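## Task

Transfer both orange caps into the round steel dish next to the tray. The dish must hold no other cap, and every other cap that began in the tray has to finish in the tray. Tray and dish are free to move; both must finish upright, resting directly on the table. At the end nothing may be moving, the robot must not be squeezing any cap, the tray or the dish from opposite sides (even gently), and it must not carry over one fifth of the weight of any of them, friction from the side included. Release everything and pull the hand away at the end.

## Robot and tools

ROBOT. One six-joint arm carrying a five-finger right hand. Joints, base to hand: shoulder pan, shoulder lift, elbow, wrist 1, wrist 2, wrist 3. Its base may sit tilted on the table. Load limits (N m): 297, 297, 135, 48.6, 48.6, 48.6; a held object's weight adds to them.

FRAMES. Scene frame: origin on the table top below the arm base, +z up, +y to the left when facing along +x. Results give the hand point position in metres and orientation as quat wxyz in this frame. The hand point is fixed to the palm, 0.05 m in front of it, where index pad meets thumb tip in a pinch. Its own axes: +z along the straightened fingers (fingertips reach 0.06 to 0.07 m past it), +y out of the palm, +x across the palm toward the little finger. Across the palm the hand extends 0.08 m on the little-finger side, and 0.02 m on the thumb side when the thumb is turned in front of the palm (up to 0.09 m otherwise). A wrist bracket on the little-finger side reaches 0.11 m across and 0.03 m beyond the point along +y; it can collide. Rotating the hand, especially about x or y, shifts the point slightly.

ROW. Every motion command is one row of 14 numbers, each in [-1, 1], for the single arm: dx, dy, dz, rx, ry, rz, thumb_turn, thumb_bend, index, middle, ring, little, force_limit, speed. The first six are an offset, not a pose: expressed in the hand point's own axes, measured from the hand point's measured pose at the start of the action (for a call's first action, the pose last reported in this scene). 1.0 equals 0.6 m for dx, dy, dz and 180 degrees for the rotation vector rx, ry, rz. Every row in an action is relative to that same start, not to the previous row. Each control step clips the command to within 100 mm and 16 degrees of the current pose, so long reaches need several actions; position wins over orientation if both cannot be met. Optionally 6 more numbers from 0 to 1 scale each joint's stiffness (joint order), persisting until changed; zero offsets can relax a press.

HAND NUMBERS are absolute targets: -1 open, +1 closed. thumb_turn +1 puts the thumb opposite the fingers; thumb_bend +1 bends it fully; fingers +1 curl into the palm. Pinch: index +0.22, thumb_bend +0.75, thumb_turn +0.57. force_limit maps linearly from about 0 N (-1) to 10 N (+1), 15 N for the two thumb motors, and only stops closing. speed maps from nearly 0 (-1) to full (+1, whole travel in 0.6 s); for a soft grip close at -0.9 or slower. A motor moves only when its target changes by 0.01 or more, then locks on arrival or at the force limit. A whole-hand wrap fits objects 0.035 to 0.08 m wide; turn the thumb before reaching. To loosen, send targets more open than hand_measured.

TOOLS.
execute_actions(actions): list of actions; each action is up to 15 rows, one per 1/30 s step; a short table repeats its last row. Empty list just reports state and images.
move(target, speed, stop_force, blocking): target is one row as above, offset from the last reported pose; straight path over 0.5 to 10 s. speed is m/s, 0.002 to 0.5 (default 0.25), turn rate up to twice that in rad/s. stop_force, 13 to 80 N, ends the path when the wrist sensor feels that much added push along the path; then the arm backs off two steps and holds. Use it only at very low speed and without rotation; omit it when leaving a contact. blocking=false returns after 0.5 s; then use wait or stop before other motion. Ending word: done, contact, off_target, moving, held, fault; limits=paced means clipped, limits=held means a check blocked steps.
wait(seconds): 0 to 10, holds the last command.
stop(): brakes a running move.
zoom_image(camera, region): camera cam_high or cam_wrist, region [x0, y0, x1, y1] pixels, at most 504 by 504.
show_instructions(): shows reference images.
finished_scene(scene): ends the current scene by its number, irreversibly; result tells success and gives the next task.

RESULTS. State line: pose, velocities, joint positions, Hand target (where the controller now drives). hand_measured, hand_stopped_by (moving, target, force, stalled, fault) and hand_load_n (positive pushes a finger open; near 0 means grip lost) list six values in row order. Wrist force/torque are in hand axes, offset up to 5.5 N, noise up to 3.4 N, saturating near 100 N. Step readings list positions; HELD marks a held-back step. pose unreachable means the clearance check altered the command. Cameras: cam_high 672x504 fixed overhead, cam_wrist 672x504 on the hand; calibration given is approximate.

AVOID. The arm is stiff: aiming even slightly past a firm contact can trigger a fault stop (joint torque at its limit or 150 N external force), freezing the arm 10 s. Approach slowly. Do not drop, slam or knock anything off the table; loose objects may be nudged unexpectedly. Motors heating past 85 °C brake the arm. The simulation runs while you think. Finish with hand open and clear of all objects.

Each tool is called after "Emit:" as a command line: name --argument value for each argument, lists and objects as JSON in quotes; but a table of rows of numbers goes row by row, as --pt "numbers of a row", without its own name.

Reference images:

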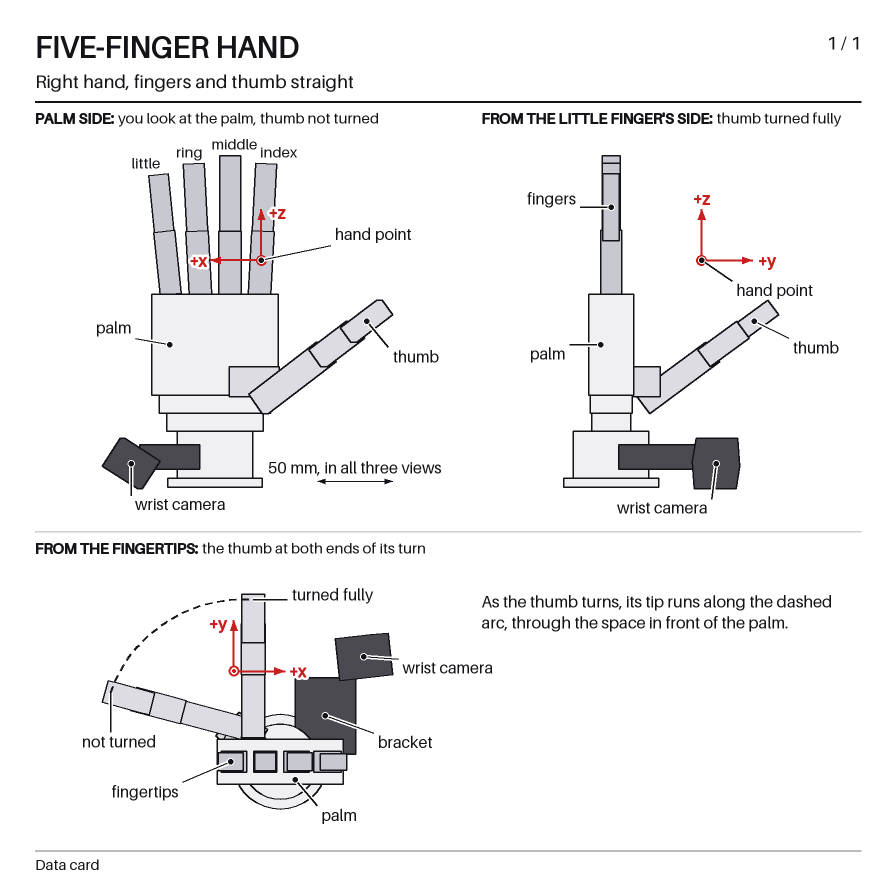

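## Session

Emit:
execute_actions --actions '[]'

Scene clock: 0.00 s.
end_effector_position=(+0.9535, -0.2347, +0.1229) hand_measured=(-1.000, -1.000, -1.000, -1.000, -1.000, -1.000) hand_load_n=(+0.0, +0.0, +0.0, +0.0, +0.0, +0.0) hand_stopped_by=(target, target, target, target, target, target) hand_force_limit=0.00 hand_speed=-0.80 end_effector_quat_wxyz=(-0.118, +0.955, +0.267, +0.060) end_effector_velocity=(-0.001, -0.002, -0.000) end_effector_angular_velocity=(+0.001, +0.001, -0.004)
Joint positions: [-0.413 -0.573  0.831  1.375  1.309  0.585]
Joint velocities: [-0.002  0.     0.     0.    -0.     0.002]
Wrist force (N, on the end effector, along its own x y z axes, offset not removed): no reading
Wrist torque (N m, same axes, about the end effector's origin, offset not removed): no reading
Hand target: +0.953, -0.235, +0.123; -0.118, +0.955, +0.267, +0.060
Joint stiffness scale: [1. 1. 1. 1. 1. 1.]

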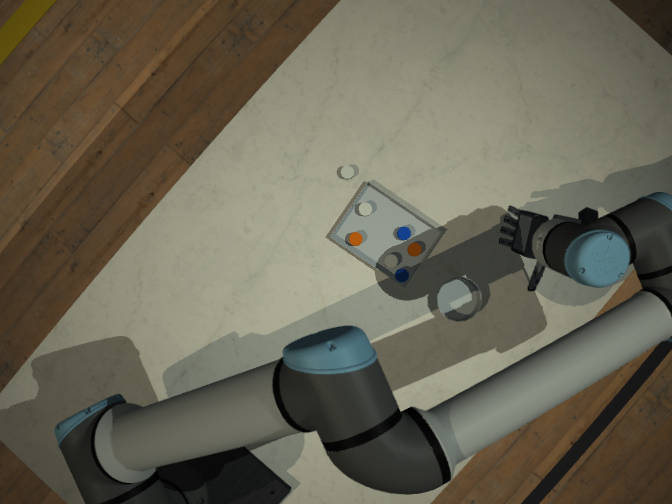

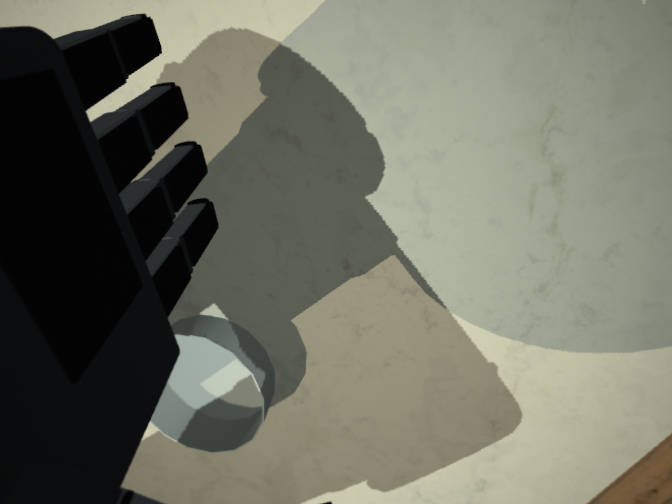

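Emit:
zoom_image --camera "cam_high" --region '[300, 150, 520, 330]'

Region (300, 150, 520, 330) of cam_high's 672x504 image, scaled by 2.291, with more detail than that image has; it fills the top 412 rows of this view, and the rest is white.

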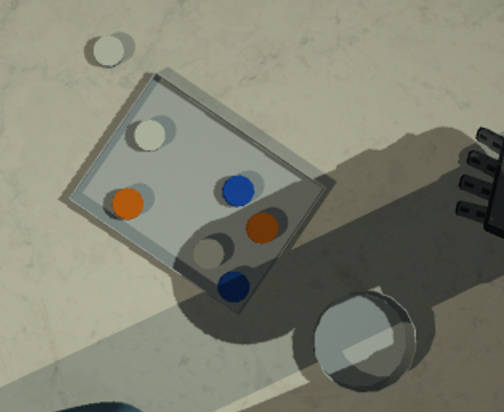

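Emit:
move --target '[-0.0663, -0.5617, 0.105, 0.2012, 0.0134, 0.1346, 0.57, 0.3, -0.4, 1, 1, 1, 0, 0.5]' --speed 0.2

Scene clock: 63.30 s.
end_effector_position=(+0.7483, +0.0401, +0.1195) hand_measured=(+0.570, +0.300, -0.400, +1.000, +1.000, +1.000) hand_load_n=(+0.0, +0.0, +0.0, +0.0, +0.0, +0.0) hand_stopped_by=(target, target, target, target, target, target) hand_force_limit=0.00 hand_speed=0.50 end_effector_quat_wxyz=(-0.421, +0.904, +0.067, -0.031) end_effector_velocity=(-0.001, +0.002, +0.002) end_effector_angular_velocity=(+0.006, -0.002, -0.008)
Joint positions: [-0.345 -0.761  1.419  1.44   0.837  0.849]
Joint velocities: [-0.001 -0.005  0.006 -0.003 -0.008  0.004]
Wrist force (N, on the end effector, along its own x y z axes, offset not removed): [-3.0 2.8 3.0]
Wrist torque (N m, same axes, about the end effector's origin, offset not removed): [0.57 0.55 -0.07]
Hand target: +0.747, +0.042, +0.120; -0.422, +0.904, +0.066, -0.031
Off the commanded pose: 0.002 m, 0 deg.
Joint stiffness scale: [1. 1. 1. 1. 1. 1.]
move: done
camera_calibration (this result's frames):
cam_wrist: T_world_to_cam=[[-0.00963354, -0.64724, -0.762225, 0.122787], [-0.795396, -0.457001, 0.398113, 0.569755], [-0.606013, 0.610106, -0.51041, 0.62224], [0, 0, 0, 1]] pos_world=[0.831449, -0.0397811, 0.184361]

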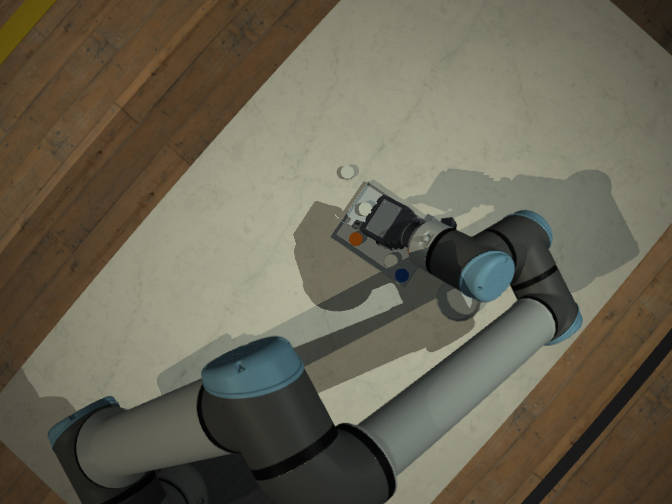

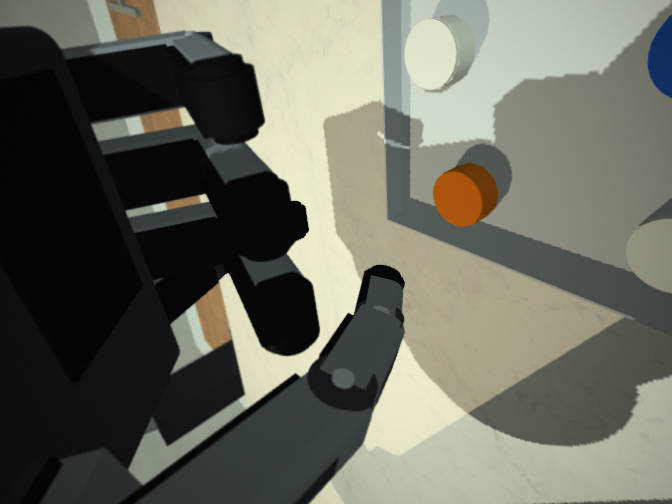

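Emit:
zoom_image --camera "cam_high" --region '[300, 150, 480, 300]'

Region (300, 150, 480, 300) of cam_high's 672x504 image, scaled by 2.800, with more detail than that image has.

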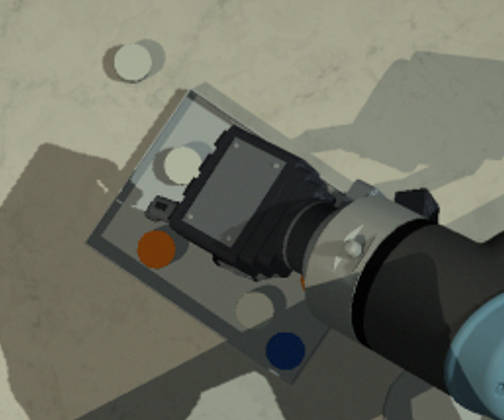

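Emit:
move --target '[-0.0298, 0.071, 0.0828, 0, 0, 0, 0.57, 0.3, -0.4, 1, 1, 1, 0, 0.5]' --speed 0.08

Scene clock: 80.33 s.
end_effector_position=(+0.7304, +0.0469, +0.0559) hand_measured=(+0.570, +0.300, -0.400, +1.000, +1.000, +1.000) hand_load_n=(+0.0, +0.0, +0.0, +0.0, +0.0, +0.0) hand_stopped_by=(target, target, target, target, target, target) hand_force_limit=0.00 hand_speed=0.50 end_effector_quat_wxyz=(-0.421, +0.904, +0.067, -0.030) end_effector_velocity=(+0.001, -0.000, -0.001) end_effector_angular_velocity=(-0.002, -0.007, +0.001)
Joint positions: [-0.345 -0.718  1.477  1.338  0.836  0.849]
Joint velocities: [-0.     0.    -0.    -0.007 -0.    -0.001]
Wrist force (N, on the end effector, along its own x y z axes, offset not removed): [-4.2 -0.3 -2.4]
Wrist torque (N m, same axes, about the end effector's origin, offset not removed): [0.40 1.00 0.02]
Hand target: +0.729, +0.048, +0.055; -0.421, +0.904, +0.067, -0.031
Off the commanded pose: 0.002 m, 0 deg.
Joint stiffness scale: [1. 1. 1. 1. 1. 1.]
move: done
camera_calibration (this result's frames):
cam_wrist: T_world_to_cam=[[-0.00889202, -0.647041, -0.762403, 0.0780178], [-0.796385, -0.456498, 0.396712, 0.584719], [-0.604724, 0.610694, -0.511235, 0.573816], [0, 0, 0, 1]] pos_world=[0.813356, -0.0330225, 0.120871]

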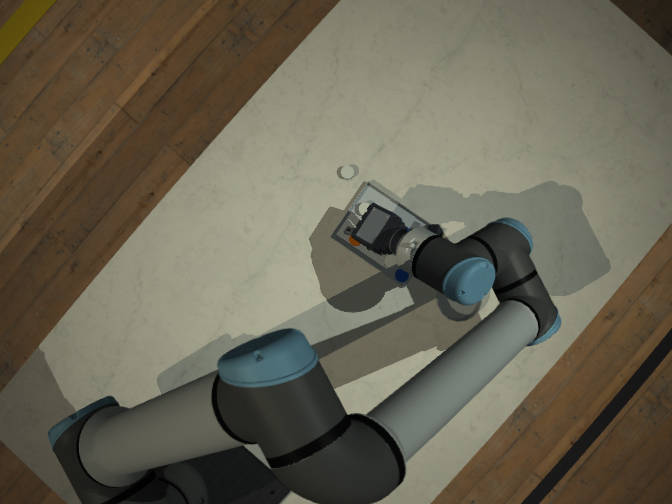

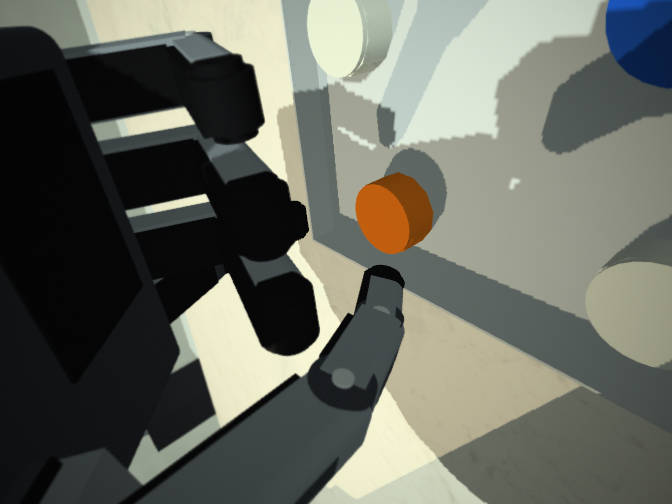

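Emit:
move --target '[0, 0, 0, 0.0833, 0, 0, 0.57, 0.45, -0.15, 1, 1, 1, 0, 0.5]' --speed 0.08

Scene clock: 113.73 s.
end_effector_position=(+0.7315, +0.0470, +0.0560) hand_measured=(+0.570, +0.450, -0.150, +1.000, +1.000, +1.000) hand_load_n=(+0.0, +0.0, +0.0, +0.0, +0.0, +0.0) hand_stopped_by=(target, target, target, target, target, target) hand_force_limit=0.00 hand_speed=0.50 end_effector_quat_wxyz=(-0.533, +0.843, +0.063, -0.038) end_effector_velocity=(+0.001, +0.002, +0.005) end_effector_angular_velocity=(+0.016, -0.003, +0.005)
Joint positions: [-0.399 -0.632  1.488  1.563  0.7    0.586]
Joint velocities: [ 0.    -0.     0.     0.022 -0.007 -0.024]
Wrist force (N, on the end effector, along its own x y z axes, offset not removed): [-2.5 -6.8 -2.6]
Wrist torque (N m, same axes, about the end effector's origin, offset not removed): [-0.51 0.57 -0.27]
Hand target: +0.731, +0.047, +0.056; -0.535, +0.842, +0.062, -0.038
Off the commanded pose: 0.001 m, 0 deg.
Joint stiffness scale: [1. 1. 1. 1. 1. 1.]
move: done
camera_calibration (this result's frames):
cam_wrist: T_world_to_cam=[[-0.0388837, -0.434868, -0.899654, 0.0978111], [-0.78312, -0.545958, 0.297748, 0.585642], [-0.620654, 0.716115, -0.319325, 0.570413], [0, 0, 0, 1]] pos_world=[0.81646, -0.0462104, 0.0957695]

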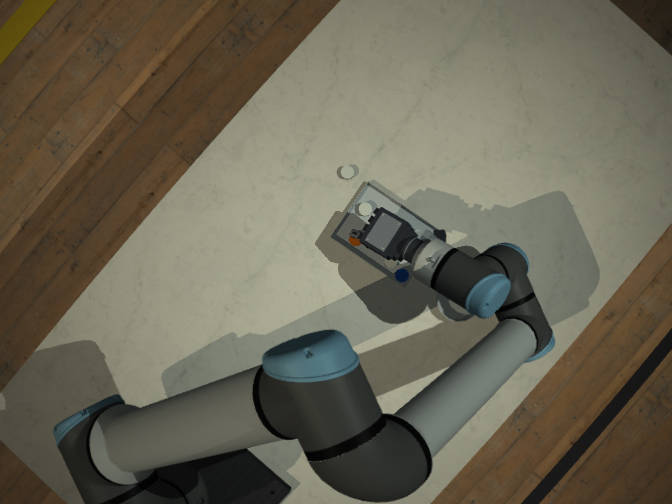

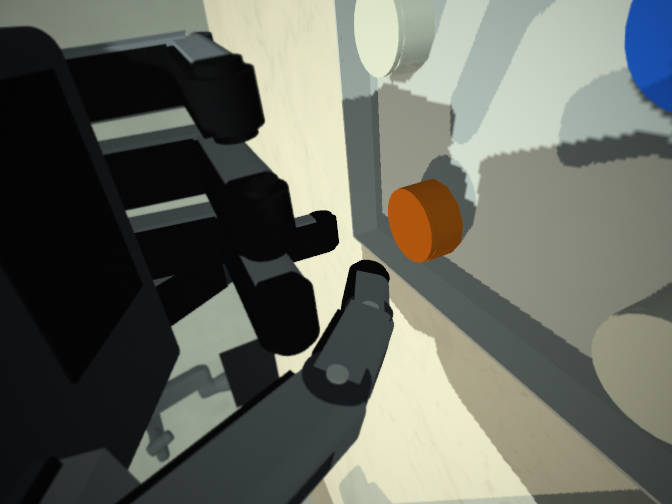

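Emit:
move --target '[-0.0087, 0.0478, 0.0313, 0, 0, 0, 0.57, 0.3, -0.4, 1, 1, 1, 0, 0.5]' --speed 0.03

Scene clock: 124.63 s.
end_effector_position=(+0.7271, +0.0490, +0.0232) hand_measured=(+0.570, +0.300, -0.400, +1.000, +1.000, +1.000) hand_load_n=(+0.0, +0.0, +0.0, +0.0, +0.0, +0.0) hand_stopped_by=(target, target, target, target, target, target) hand_force_limit=0.00 hand_speed=0.50 end_effector_quat_wxyz=(-0.532, +0.843, +0.064, -0.036) end_effector_velocity=(-0.000, +0.000, -0.001) end_effector_angular_velocity=(-0.001, -0.002, +0.000)
Joint positions: [-0.399 -0.597  1.492  1.52   0.699  0.586]
Joint velocities: [ 0.     0.     0.    -0.003  0.     0.   ]
Wrist force (N, on the end effector, along its own x y z axes, offset not removed): [1.1 -1.5 -0.9]
Wrist torque (N m, same axes, about the end effector's origin, offset not removed): [0.11 0.17 0.05]
Hand target: +0.726, +0.051, +0.022; -0.533, +0.843, +0.063, -0.038
Off the commanded pose: 0.003 m, 0 deg.
Joint stiffness scale: [1. 1. 1. 1. 1. 1.]
move: done
camera_calibration (this result's frames):
cam_wrist: T_world_to_cam=[[-0.0361284, -0.435814, -0.899311, 0.0669895], [-0.784455, -0.545153, 0.295701, 0.594059], [-0.619133, 0.716152, -0.322181, 0.554805], [0, 0, 0, 1]] pos_world=[0.81193, -0.0442765, 0.0633286]

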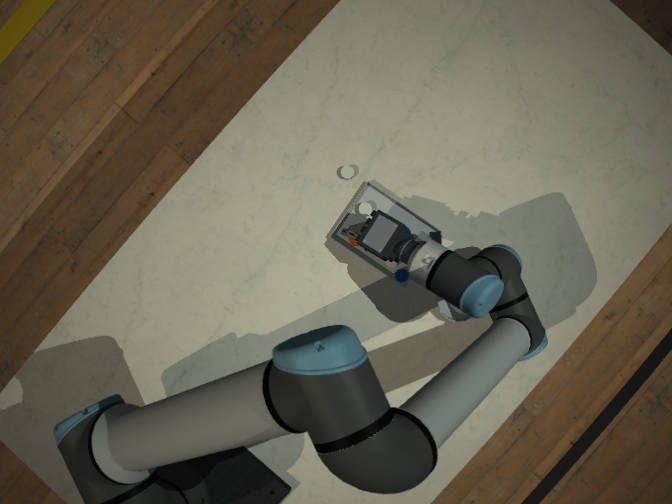

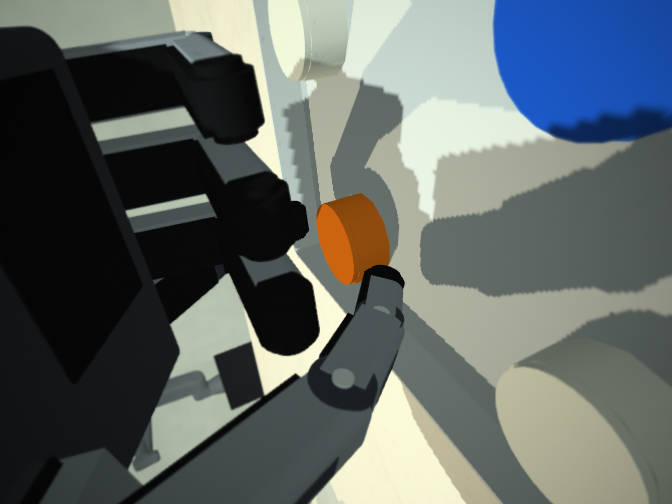

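Emit:
execute_actions --actions '[[[0,0,0,0,0,0,0.57,0.75,0.3,1,1,1,-0.3,-0.75]],[[0,0,0,0,0,0,0.57,0.75,0.3,1,1,1,-0.3,-0.75]],[[0,0,0,0,0,0,0.57,0.75,0.3,1,1,1,-0.3,-0.75]],[[0,0,0,0,0,0,0.57,0.75,0.3,1,1,1,-0.3,-0.75]]]'

Scene clock: 134.57 s.
end_effector_position=(+0.7272, +0.0490, +0.0231) hand_measured=(+0.570, +0.528, -0.126, +1.000, +1.000, +1.000) hand_load_n=(-0.5, +5.0, +8.0, +0.0, +0.0, +0.0) hand_stopped_by=(target, force, force, target, target, target) hand_force_limit=-0.30 hand_speed=-0.75 end_effector_quat_wxyz=(-0.532, +0.843, +0.064, -0.036) end_effector_velocity=(+0.000, +0.001, -0.000) end_effector_angular_velocity=(+0.001, -0.002, +0.002)
Joint positions: [-0.399 -0.597  1.492  1.519  0.699  0.586]
Joint velocities: [ 0.001  0.    -0.     0.    -0.    -0.002]
Wrist force (N, on the end effector, along its own x y z axes, offset not removed): [-0.7 -1.7 -3.6]
Wrist torque (N m, same axes, about the end effector's origin, offset not removed): [0.30 0.45 0.03]
Hand target: +0.727, +0.049, +0.023; -0.532, +0.843, +0.064, -0.036
Off the commanded pose: 0.000 m, 0 deg.
Joint stiffness scale: [1. 1. 1. 1. 1. 1.]
Step readings (end_effector_position; steps 1 to 15: 1st action; 16 to 30: 2nd action; 31 to 45: 3rd action; 46 to 60: 4th action):
0: (+0.7272, +0.0490, +0.0231)
1: (+0.7272, +0.0490, +0.0231)
2: (+0.7272, +0.0490, +0.0231)
4: (+0.7272, +0.0490, +0.0231)
8: (+0.7272, +0.0490, +0.0231)
15: (+0.7272, +0.0490, +0.0231)
16: (+0.7272, +0.0490, +0.0231)
17: (+0.7272, +0.0490, +0.0231)
19: (+0.7272, +0.0490, +0.0231)
23: (+0.7272, +0.0490, +0.0231)
30: (+0.7272, +0.0490, +0.0231)
31: (+0.7272, +0.0490, +0.0231)
32: (+0.7272, +0.0490, +0.0231)
34: (+0.7272, +0.0490, +0.0231)
38: (+0.7272, +0.0490, +0.0231)
45: (+0.7272, +0.0490, +0.0231)
46: (+0.7272, +0.0490, +0.0231)
47: (+0.7272, +0.0490, +0.0231)
49: (+0.7272, +0.0490, +0.0231)
53: (+0.7272, +0.0490, +0.0231)
60: end_effector_position above
camera_calibration (this result's frames):
cam_wrist: T_world_to_cam=[[-0.0357695, -0.436022, -0.899225, 0.0666253], [-0.784597, -0.545057, 0.2955, 0.594213], [-0.618973, 0.716099, -0.322605, 0.554697], [0, 0, 0, 1]] pos_world=[0.811944, -0.0442878, 0.0632688]

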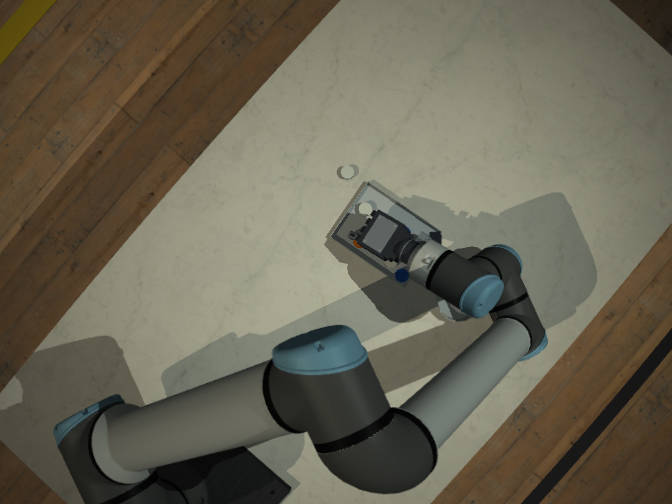

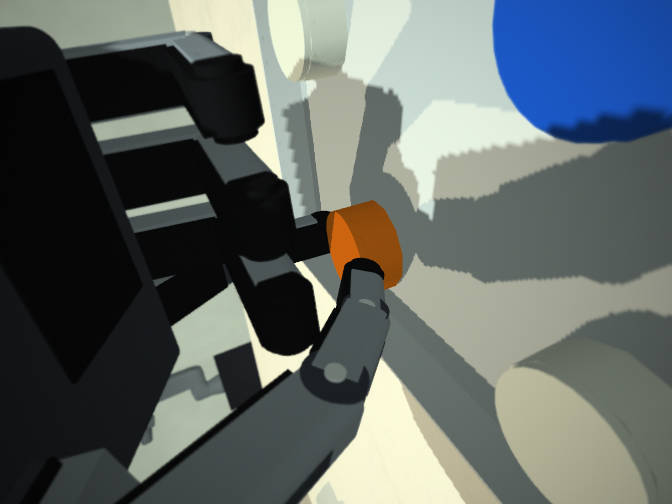

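Emit:
move --target '[0, -0.1208, -0.0564, 0, 0, 0, 0.57, 0.75, 0.3, 1, 1, 1, -0.3, -0.75]' --speed 0.06

Scene clock: 140.13 s.
end_effector_position=(+0.7282, +0.0489, +0.1031) hand_measured=(+0.570, +0.528, -0.126, +1.000, +1.000, +1.000) hand_load_n=(-0.5, +5.0, +8.0, +0.0, +0.0, +0.0) hand_stopped_by=(target, force, force, target, target, target) hand_force_limit=-0.30 hand_speed=-0.75 end_effector_quat_wxyz=(-0.531, +0.844, +0.065, -0.034) end_effector_velocity=(-0.003, +0.001, -0.000) end_effector_angular_velocity=(+0.003, +0.011, +0.001)
Joint positions: [-0.399 -0.696  1.505  1.601  0.699  0.586]
Joint velocities: [-0.    -0.     0.006  0.005  0.002  0.001]
Wrist force (N, on the end effector, along its own x y z axes, offset not removed): [-2.2 5.2 0.0]
Wrist torque (N m, same axes, about the end effector's origin, offset not removed): [1.21 0.60 0.06]
Hand target: +0.727, +0.050, +0.103; -0.532, +0.843, +0.064, -0.036
Off the commanded pose: 0.002 m, 0 deg.
Joint stiffness scale: [1. 1. 1. 1. 1. 1.]
move: done
camera_calibration (this result's frames):
cam_wrist: T_world_to_cam=[[-0.0320346, -0.437683, -0.898558, 0.135924], [-0.785806, -0.544529, 0.293252, 0.572401], [-0.617642, 0.715487, -0.326491, 0.580664], [0, 0, 0, 1]] pos_world=[0.812794, -0.0442775, 0.143859]

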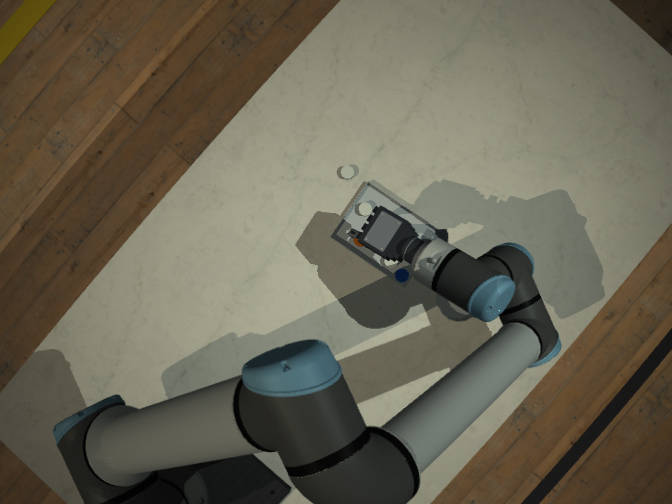

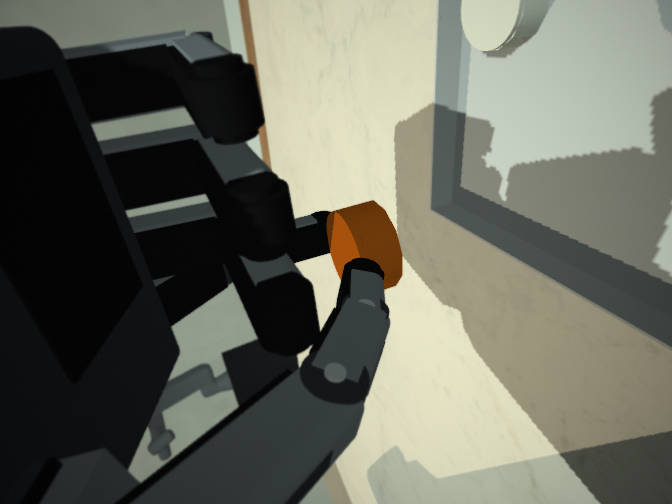

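Emit:
move --target '[0.0243, 0.1903, -0.3963, 0, 0, 0, 0.57, 0.75, 0.3, 1, 1, 1, -0.3, -0.75]' --speed 0.15

Scene clock: 150.37 s.
end_effector_position=(+0.7804, -0.2100, +0.1040) hand_measured=(+0.570, +0.528, -0.126, +1.000, +1.000, +1.000) hand_load_n=(-0.5, +5.0, +8.0, +0.0, +0.0, +0.0) hand_stopped_by=(target, force, force, target, target, target) hand_force_limit=-0.30 hand_speed=-0.75 end_effector_quat_wxyz=(-0.532, +0.844, +0.063, -0.034) end_effector_velocity=(+0.002, -0.001, +0.002) end_effector_angular_velocity=(-0.000, -0.004, +0.002)
Joint positions: [-0.63  -0.528  1.165  1.914  0.88   0.39 ]
Joint velocities: [ 0.    -0.    -0.005  0.004  0.    -0.003]
Wrist force (N, on the end effector, along its own x y z axes, offset not removed): [4.7 1.8 -2.3]
Wrist torque (N m, same axes, about the end effector's origin, offset not removed): [0.69 -0.44 0.47]
Hand target: +0.781, -0.210, +0.104; -0.531, +0.844, +0.065, -0.034
Off the commanded pose: 0.001 m, 0 deg.
Joint stiffness scale: [1. 1. 1. 1. 1. 1.]
move: done
camera_calibration (this result's frames):
cam_wrist: T_world_to_cam=[[-0.0343825, -0.437318, -0.898649, 0.0269967], [-0.787188, -0.542151, 0.29395, 0.473724], [-0.615753, 0.717513, -0.325611, 0.797332], [0, 0, 0, 1]] pos_world=[0.864798, -0.30346, 0.14463]

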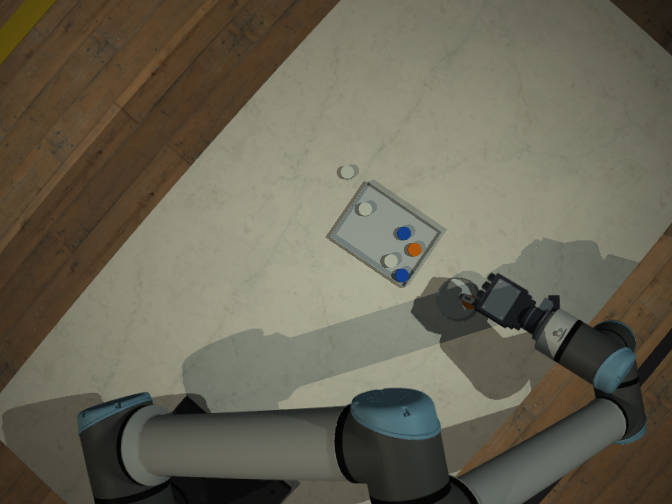

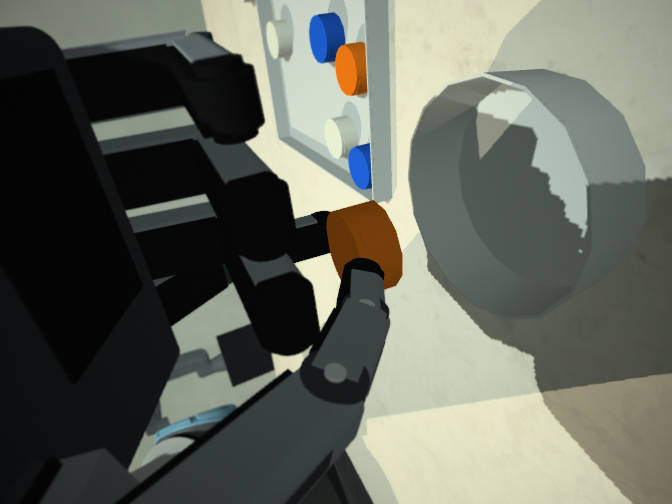

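Emit:
move --target '[0.005, 0.1012, 0.035, 0, 0, 0, 0.57, 0.75, 0.3, 1, 1, 1, -0.3, -0.75]' --speed 0.05

Scene clock: 163.57 s.
end_effector_position=(+0.7843, -0.2142, +0.0400) hand_measured=(+0.570, +0.528, -0.126, +1.000, +1.000, +1.000) hand_load_n=(-0.5, +5.0, +8.0, +0.0, +0.0, +0.0) hand_stopped_by=(target, force, force, target, target, target) hand_force_limit=-0.30 hand_speed=-0.75 end_effector_quat_wxyz=(-0.533, +0.843, +0.062, -0.036) end_effector_velocity=(+0.003, -0.003, +0.002) end_effector_angular_velocity=(-0.007, -0.008, -0.001)
Joint positions: [-0.631 -0.449  1.134  1.871  0.881  0.389]
Joint velocities: [-0.    -0.    -0.01  -0.     0.     0.001]
Wrist force (N, on the end effector, along its own x y z axes, offset not removed): [-0.9 2.0 -5.1]
Wrist torque (N m, same axes, about the end effector's origin, offset not removed): [0.98 0.68 0.03]
Hand target: +0.785, -0.217, +0.040; -0.532, +0.844, +0.063, -0.034
Off the commanded pose: 0.003 m, 0 deg.
Joint stiffness scale: [1. 1. 1. 1. 1. 1.]
move: done
camera_calibration (this result's frames):
cam_wrist: T_world_to_cam=[[-0.0381035, -0.434705, -0.899767, -0.028694], [-0.785654, -0.543374, 0.295792, 0.491781], [-0.617492, 0.718176, -0.320823, 0.783151], [0, 0, 0, 1]] pos_world=[0.868866, -0.307693, 0.0799705]

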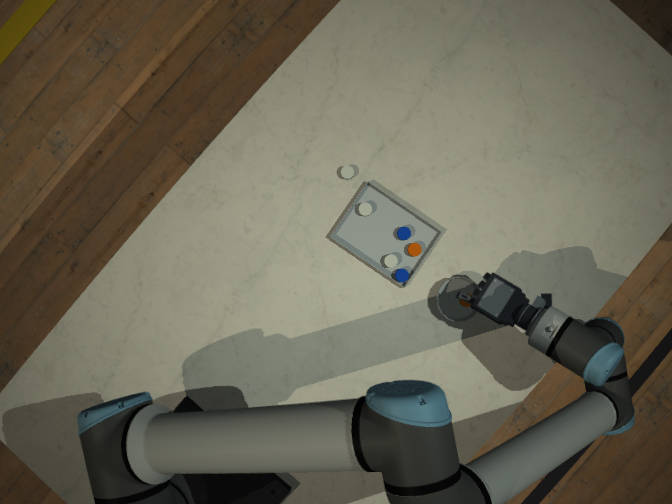

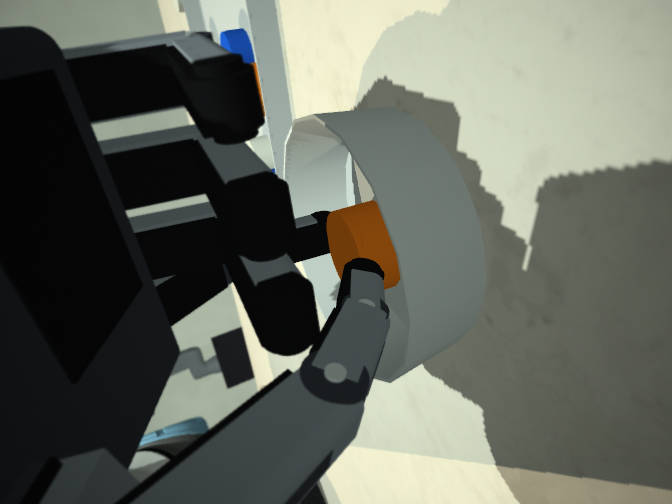

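Emit:
execute_actions --actions '[[[0,0,0,0,0,0,0.57,0.3,-0.4,1,1,1,-0.3,0.0]],[[0,0,0,0,0,0,0.57,0.3,-0.4,1,1,1,-0.3,0.0]]]'

Emit:
move --target '[0, -0.1208, -0.0564, 0, 0, 0, 0.57, 0.3, -0.4, 1, 1, 1, -0.3, 0.0]' --speed 0.08

Scene clock: 168.60 s.
end_effector_position=(+0.7846, -0.2144, +0.0401) hand_measured=(+0.570, +0.300, -0.400, +1.000, +1.000, +1.000) hand_load_n=(+0.0, +0.0, +0.0, +0.0, +0.0, +0.0) hand_stopped_by=(target, target, target, target, target, target) hand_force_limit=-0.30 hand_speed=0.00 end_effector_quat_wxyz=(-0.533, +0.843, +0.063, -0.035) end_effector_velocity=(-0.000, +0.000, -0.000) end_effector_angular_velocity=(-0.000, +0.001, +0.001)
Joint positions: [-0.631 -0.449  1.133  1.871  0.881  0.389]
Joint velocities: [0.001 0.    0.    0.    0.001 0.   ]
Wrist force (N, on the end effector, along its own x y z axes, offset not removed): [1.0 0.4 -4.3]
Wrist torque (N m, same axes, about the end effector's origin, offset not removed): [0.74 0.25 0.35]
Hand target: +0.785, -0.214, +0.040; -0.533, +0.843, +0.063, -0.035
Off the commanded pose: 0.000 m, 0 deg.
Joint stiffness scale: [1. 1. 1. 1. 1. 1.]
Step readings (end_effector_position; steps 1 to 15: 1st action; 16 to 30: 2nd action):
0: (+0.7846, -0.2144, +0.0401)
1: (+0.7846, -0.2144, +0.0401)
2: (+0.7846, -0.2144, +0.0401)
4: (+0.7846, -0.2144, +0.0401)
8: (+0.7846, -0.2144, +0.0401)
15: (+0.7846, -0.2144, +0.0401)
16: (+0.7846, -0.2144, +0.0401)
17: (+0.7846, -0.2144, +0.0401)
19: (+0.7846, -0.2144, +0.0401)
23: (+0.7846, -0.2144, +0.0401)
30: end_effector_position above
camera_calibration (this result's frames):
cam_wrist: T_world_to_cam=[[-0.0373672, -0.435262, -0.899528, -0.0293843], [-0.785892, -0.543196, 0.295487, 0.492093], [-0.617234, 0.717973, -0.321771, 0.783315], [0, 0, 0, 1]] pos_world=[0.869122, -0.307887, 0.0802091]

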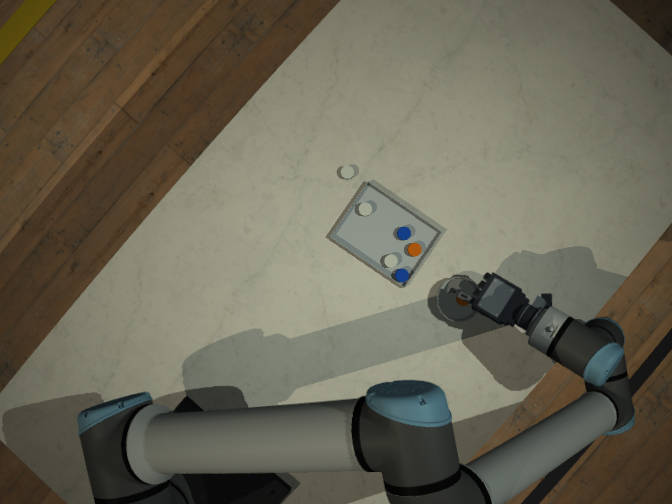

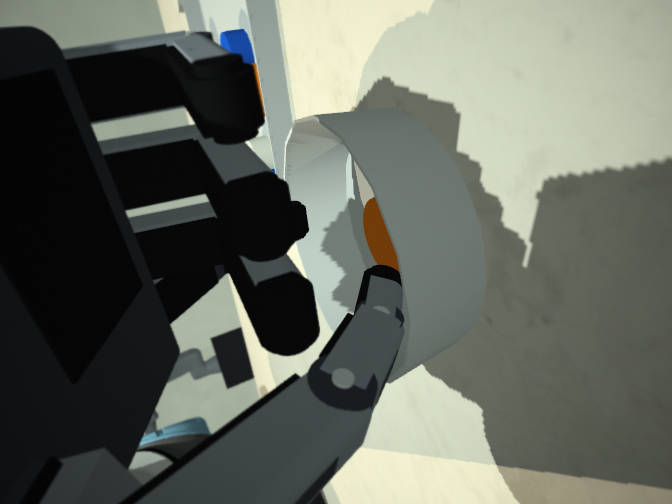

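Scene clock: 170.10 s.
end_effector_position=(+0.7853, -0.2145, +0.1212) hand_measured=(+0.570, +0.300, -0.400, +1.000, +1.000, +1.000) hand_load_n=(+0.0, +0.0, +0.0, +0.0, +0.0, +0.0) hand_stopped_by=(target, target, target, target, target, target) hand_force_limit=-0.30 hand_speed=0.00 end_effector_quat_wxyz=(-0.531, +0.844, +0.064, -0.034) end_effector_velocity=(-0.001, +0.002, -0.001) end_effector_angular_velocity=(+0.009, +0.007, -0.003)
Joint positions: [-0.631 -0.537  1.146  1.941  0.881  0.389]
Joint velocities: [ 0.     0.     0.007  0.004 -0.004 -0.001]
Wrist force (N, on the end effector, along its own x y z axes, offset not removed): [0.7 0.3 -5.9]
Wrist torque (N m, same axes, about the end effector's origin, offset not removed): [0.89 0.34 0.17]
Hand target: +0.784, -0.214, +0.120; -0.533, +0.843, +0.063, -0.035
Off the commanded pose: 0.002 m, 0 deg.
Joint stiffness scale: [1. 1. 1. 1. 1. 1.]
move: done
camera_calibration (this result's frames):
cam_wrist: T_world_to_cam=[[-0.0335242, -0.438181, -0.898262, 0.0397409], [-0.787135, -0.542258, 0.293895, 0.470025], [-0.615868, 0.716906, -0.326729, 0.809232], [0, 0, 0, 1]] pos_world=[0.869687, -0.307855, 0.161959]

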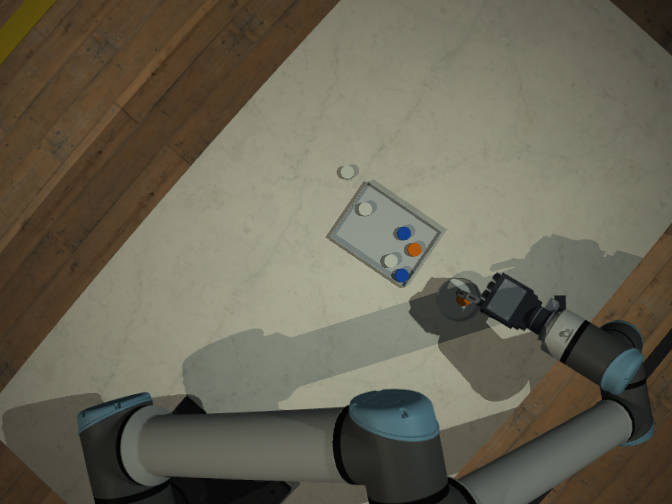

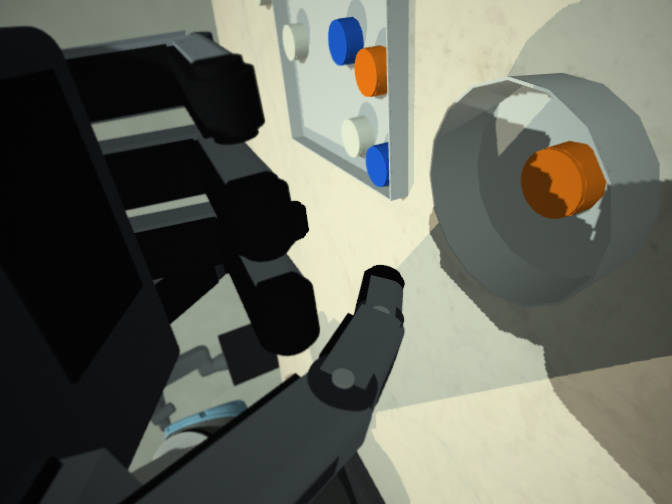

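Emit:
move --target '[0.0292, -0.0508, 0.271, 0, 0.4616, 0.2155, 0.57, 0.3, -0.4, 1, 1, 1, -0.3, 0.0]' --speed 0.2

Scene clock: 183.77 s.
end_effector_position=(+0.7807, -0.0560, +0.0787) hand_measured=(+0.570, +0.300, -0.400, +1.000, +1.000, +1.000) hand_load_n=(+0.0, +0.0, +0.0, +0.0, +0.0, +0.0) hand_stopped_by=(target, target, target, target, target, target) hand_force_limit=-0.30 hand_speed=0.00 end_effector_quat_wxyz=(-0.401, +0.631, -0.556, +0.364) end_effector_velocity=(+0.001, +0.001, -0.001) end_effector_angular_velocity=(-0.001, -0.000, -0.010)
Joint positions: [-0.48  -1.193  2.032 -0.336  1.019  2.849]
Joint velocities: [ 0.005  0.     0.002 -0.007  0.014  0.008]
Wrist force (N, on the end effector, along its own x y z axes, offset not removed): [3.3 0.3 -4.1]
Wrist torque (N m, same axes, about the end effector's origin, offset not removed): [0.82 -0.17 0.32]
Hand target: +0.779, -0.054, +0.078; -0.401, +0.631, -0.556, +0.364
Off the commanded pose: 0.002 m, 0 deg.
Joint stiffness scale: [1. 1. 1. 1. 1. 1.]
move: done
camera_calibration (this result's frames):
cam_wrist: T_world_to_cam=[[-0.416803, 0.0444062, -0.907912, 0.397852], [-0.528194, 0.801048, 0.281662, 0.438845], [0.739788, 0.596951, -0.310424, -0.387449], [0, 0, 0, 1]] pos_world=[0.684251, -0.137915, 0.117335]

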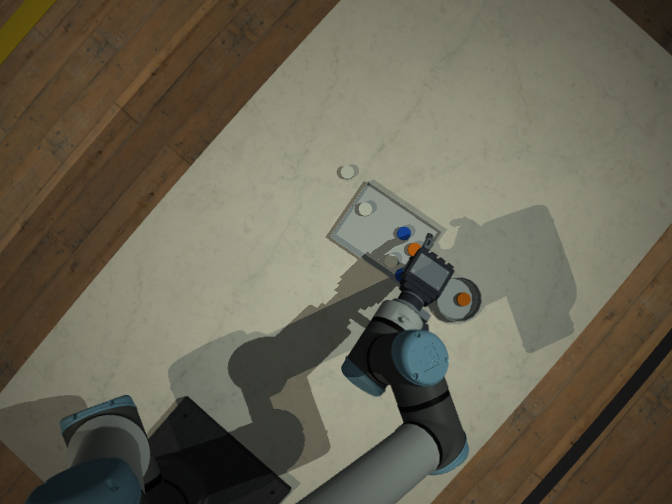

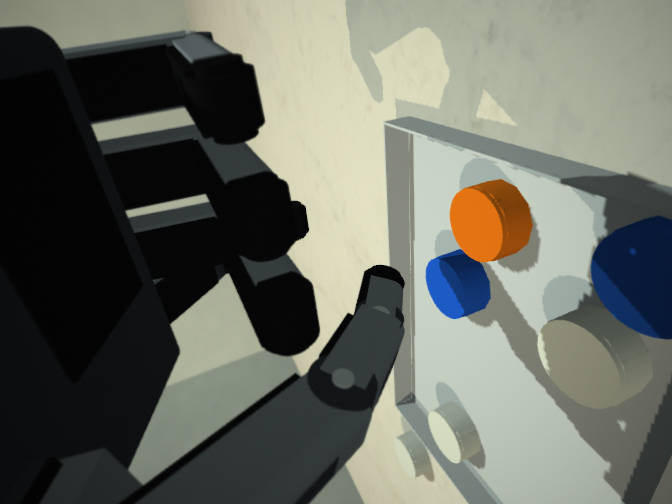

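Emit:
move --target '[-0.0107, 0.0468, 0.0127, 0, 0, 0, 0.57, 0.3, -0.4, 1, 1, 1, -0.3, 0.0]' --speed 0.04

Scene clock: 192.80 s.
end_effector_position=(+0.7767, -0.0528, +0.0519) hand_measured=(+0.570, +0.300, -0.400, +1.000, +1.000, +1.000) hand_load_n=(+0.0, +0.0, +0.0, +0.0, +0.0, +0.0) hand_stopped_by=(target, target, target, target, target, target) hand_force_limit=-0.30 hand_speed=0.00 end_effector_quat_wxyz=(-0.401, +0.631, -0.555, +0.366) end_effector_velocity=(+0.002, -0.001, +0.001) end_effector_angular_velocity=(-0.005, -0.009, +0.000)
Joint positions: [-0.478 -1.162  2.054 -0.392  1.022  2.85 ]
Joint velocities: [-0.    -0.     0.    -0.01  -0.001 -0.   ]
Wrist force (N, on the end effector, along its own x y z axes, offset not removed): [0.1 2.8 -2.5]
Wrist torque (N m, same axes, about the end effector's origin, offset not removed): [1.00 0.41 0.23]
Hand target: +0.775, -0.051, +0.050; -0.401, +0.631, -0.556, +0.364
Off the commanded pose: 0.003 m, 0 deg.
Joint stiffness scale: [1. 1. 1. 1. 1. 1.]
move: done
camera_calibration (this result's frames):
cam_wrist: T_world_to_cam=[[-0.414696, 0.042923, -0.908947, 0.370112], [-0.528404, 0.80186, 0.278944, 0.442113], [0.740821, 0.595968, -0.309848, -0.395622], [0, 0, 0, 1]] pos_world=[0.680183, -0.134621, 0.0905047]

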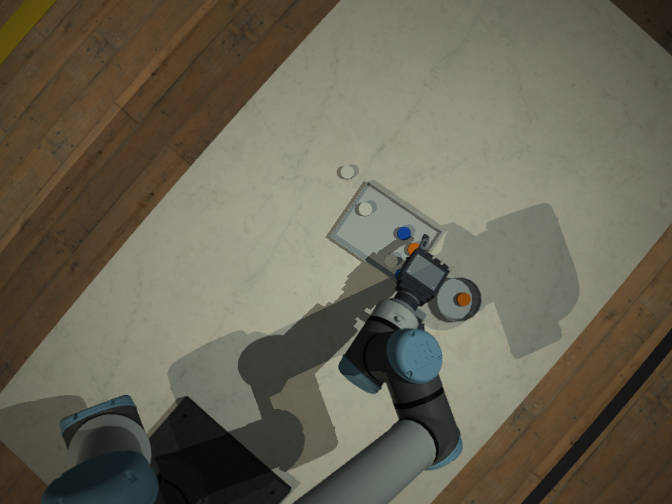

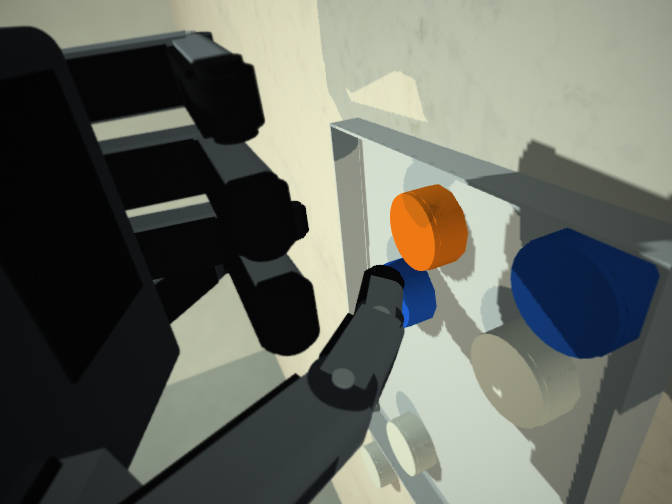

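Emit:
move --target '[-0.0068, 0.0455, 0.021, 0, 0, 0, 0.57, 0.3, -0.4, 1, 1, 1, -0.3, 0.0]' --speed 0.03

Scene clock: 201.87 s.
end_effector_position=(+0.7781, -0.0516, +0.0238) hand_measured=(+0.570, +0.300, -0.400, +1.000, +1.000, +1.000) hand_load_n=(+0.0, +0.0, +0.0, +0.0, +0.0, +0.0) hand_stopped_by=(target, target, target, target, target, target) hand_force_limit=-0.30 hand_speed=0.00 end_effector_quat_wxyz=(-0.401, +0.630, -0.554, +0.367) end_effector_velocity=(+0.002, +0.000, +0.001) end_effector_angular_velocity=(-0.004, -0.005, +0.001)
Joint positions: [-0.474 -1.12   2.063 -0.447  1.026  2.852]
Joint velocities: [ 0.001  0.    -0.    -0.006  0.001 -0.   ]
Wrist force (N, on the end effector, along its own x y z axes, offset not removed): [-0.7 -0.3 -4.2]
Wrist torque (N m, same axes, about the end effector's origin, offset not removed): [0.58 0.36 0.29]
Hand target: +0.777, -0.049, +0.022; -0.401, +0.631, -0.555, +0.366
Off the commanded pose: 0.003 m, 0 deg.
Joint stiffness scale: [1. 1. 1. 1. 1. 1.]
move: done
camera_calibration (this result's frames):
cam_wrist: T_world_to_cam=[[-0.412374, 0.0413282, -0.910077, 0.343148], [-0.528664, 0.802707, 0.276001, 0.449969], [0.741931, 0.59494, -0.309167, -0.407008], [0, 0, 0, 1]] pos_world=[0.68136, -0.13323, 0.0622659]

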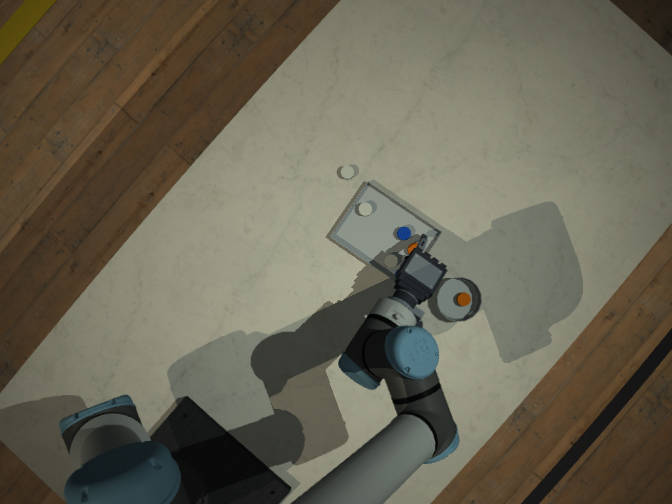

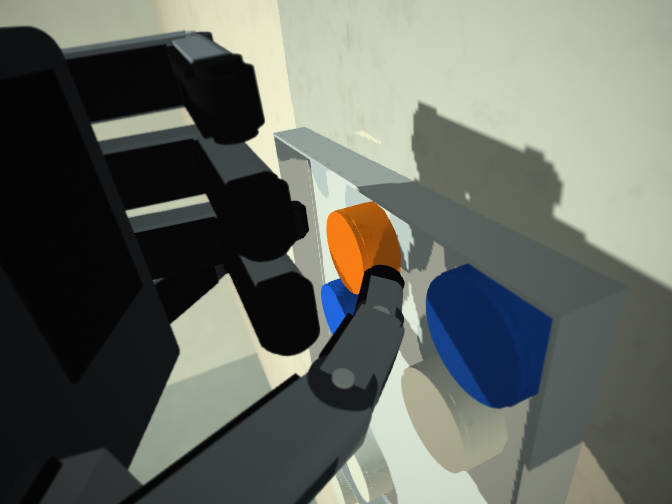

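Emit:
execute_actions --actions '[[[0,0,0,0,0,0,0.57,0.75,0.3,1,1,1,-0.3,-0.75]],[[0,0,0,0,0,0,0.57,0.75,0.3,1,1,1,-0.3,-0.75]],[[0,0,0,0,0,0,0.57,0.75,0.3,1,1,1,-0.3,-0.75]]]'

Scene clock: 206.33 s.
end_effector_position=(+0.7782, -0.0516, +0.0239) hand_measured=(+0.570, +0.668, -0.096, +1.000, +1.000, +1.000) hand_load_n=(+0.0, +0.0, +0.0, +0.0, +0.0, +0.0) hand_stopped_by=(target, moving, force, target, target, target) hand_force_limit=-0.30 hand_speed=-0.75 end_effector_quat_wxyz=(-0.401, +0.630, -0.554, +0.367) end_effector_velocity=(-0.000, +0.002, +0.000) end_effector_angular_velocity=(-0.001, -0.000, +0.004)
Joint positions: [-0.474 -1.12   2.063 -0.448  1.026  2.852]
Joint velocities: [ 0.002 -0.     0.     0.    -0.002 -0.002]
Wrist force (N, on the end effector, along its own x y z axes, offset not removed): [-0.6 -1.2 -1.2]
Wrist torque (N m, same axes, about the end effector's origin, offset not removed): [0.43 0.39 0.09]
Hand target: +0.778, -0.052, +0.024; -0.401, +0.630, -0.554, +0.367
Off the commanded pose: 0.000 m, 0 deg.
Joint stiffness scale: [1. 1. 1. 1. 1. 1.]
Step readings (end_effector_position; steps 1 to 15: 1st action; 16 to 30: 2nd action; 31 to 45: 3rd action):
0: (+0.7783, -0.0517, +0.0239)
1: (+0.7783, -0.0517, +0.0239)
2: (+0.7783, -0.0517, +0.0239)
4: (+0.7783, -0.0517, +0.0239)
8: (+0.7783, -0.0517, +0.0239)
15: (+0.7782, -0.0516, +0.0239)
16: (+0.7782, -0.0516, +0.0239)
17: (+0.7782, -0.0516, +0.0239)
19: (+0.7782, -0.0516, +0.0239)
23: (+0.7782, -0.0516, +0.0239)
30: (+0.7782, -0.0516, +0.0239)
31: (+0.7782, -0.0516, +0.0239)
32: (+0.7782, -0.0516, +0.0239)
34: (+0.7782, -0.0516, +0.0239)
38: (+0.7782, -0.0516, +0.0239)
45: end_effector_position above
camera_calibration (this result's frames):
cam_wrist: T_world_to_cam=[[-0.411822, 0.0410721, -0.910338, 0.342852], [-0.528792, 0.802815, 0.275438, 0.450209], [0.742147, 0.594811, -0.308898, -0.407262], [0, 0, 0, 1]] pos_world=[0.681509, -0.133273, 0.0623045]

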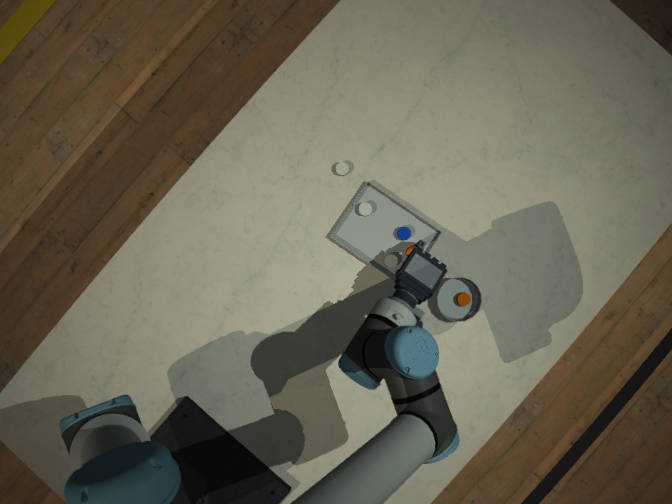

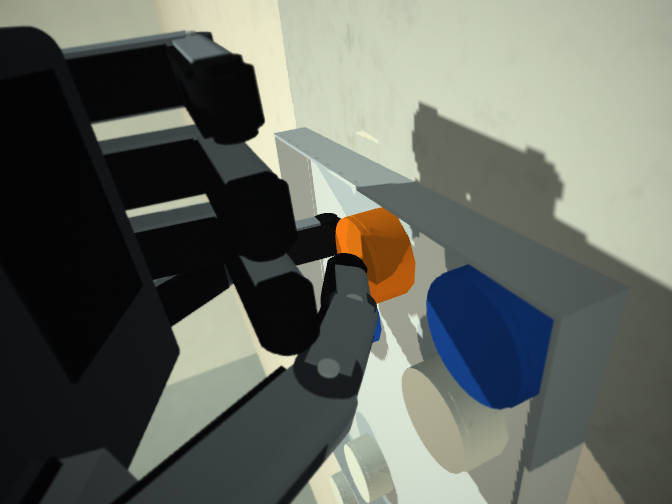

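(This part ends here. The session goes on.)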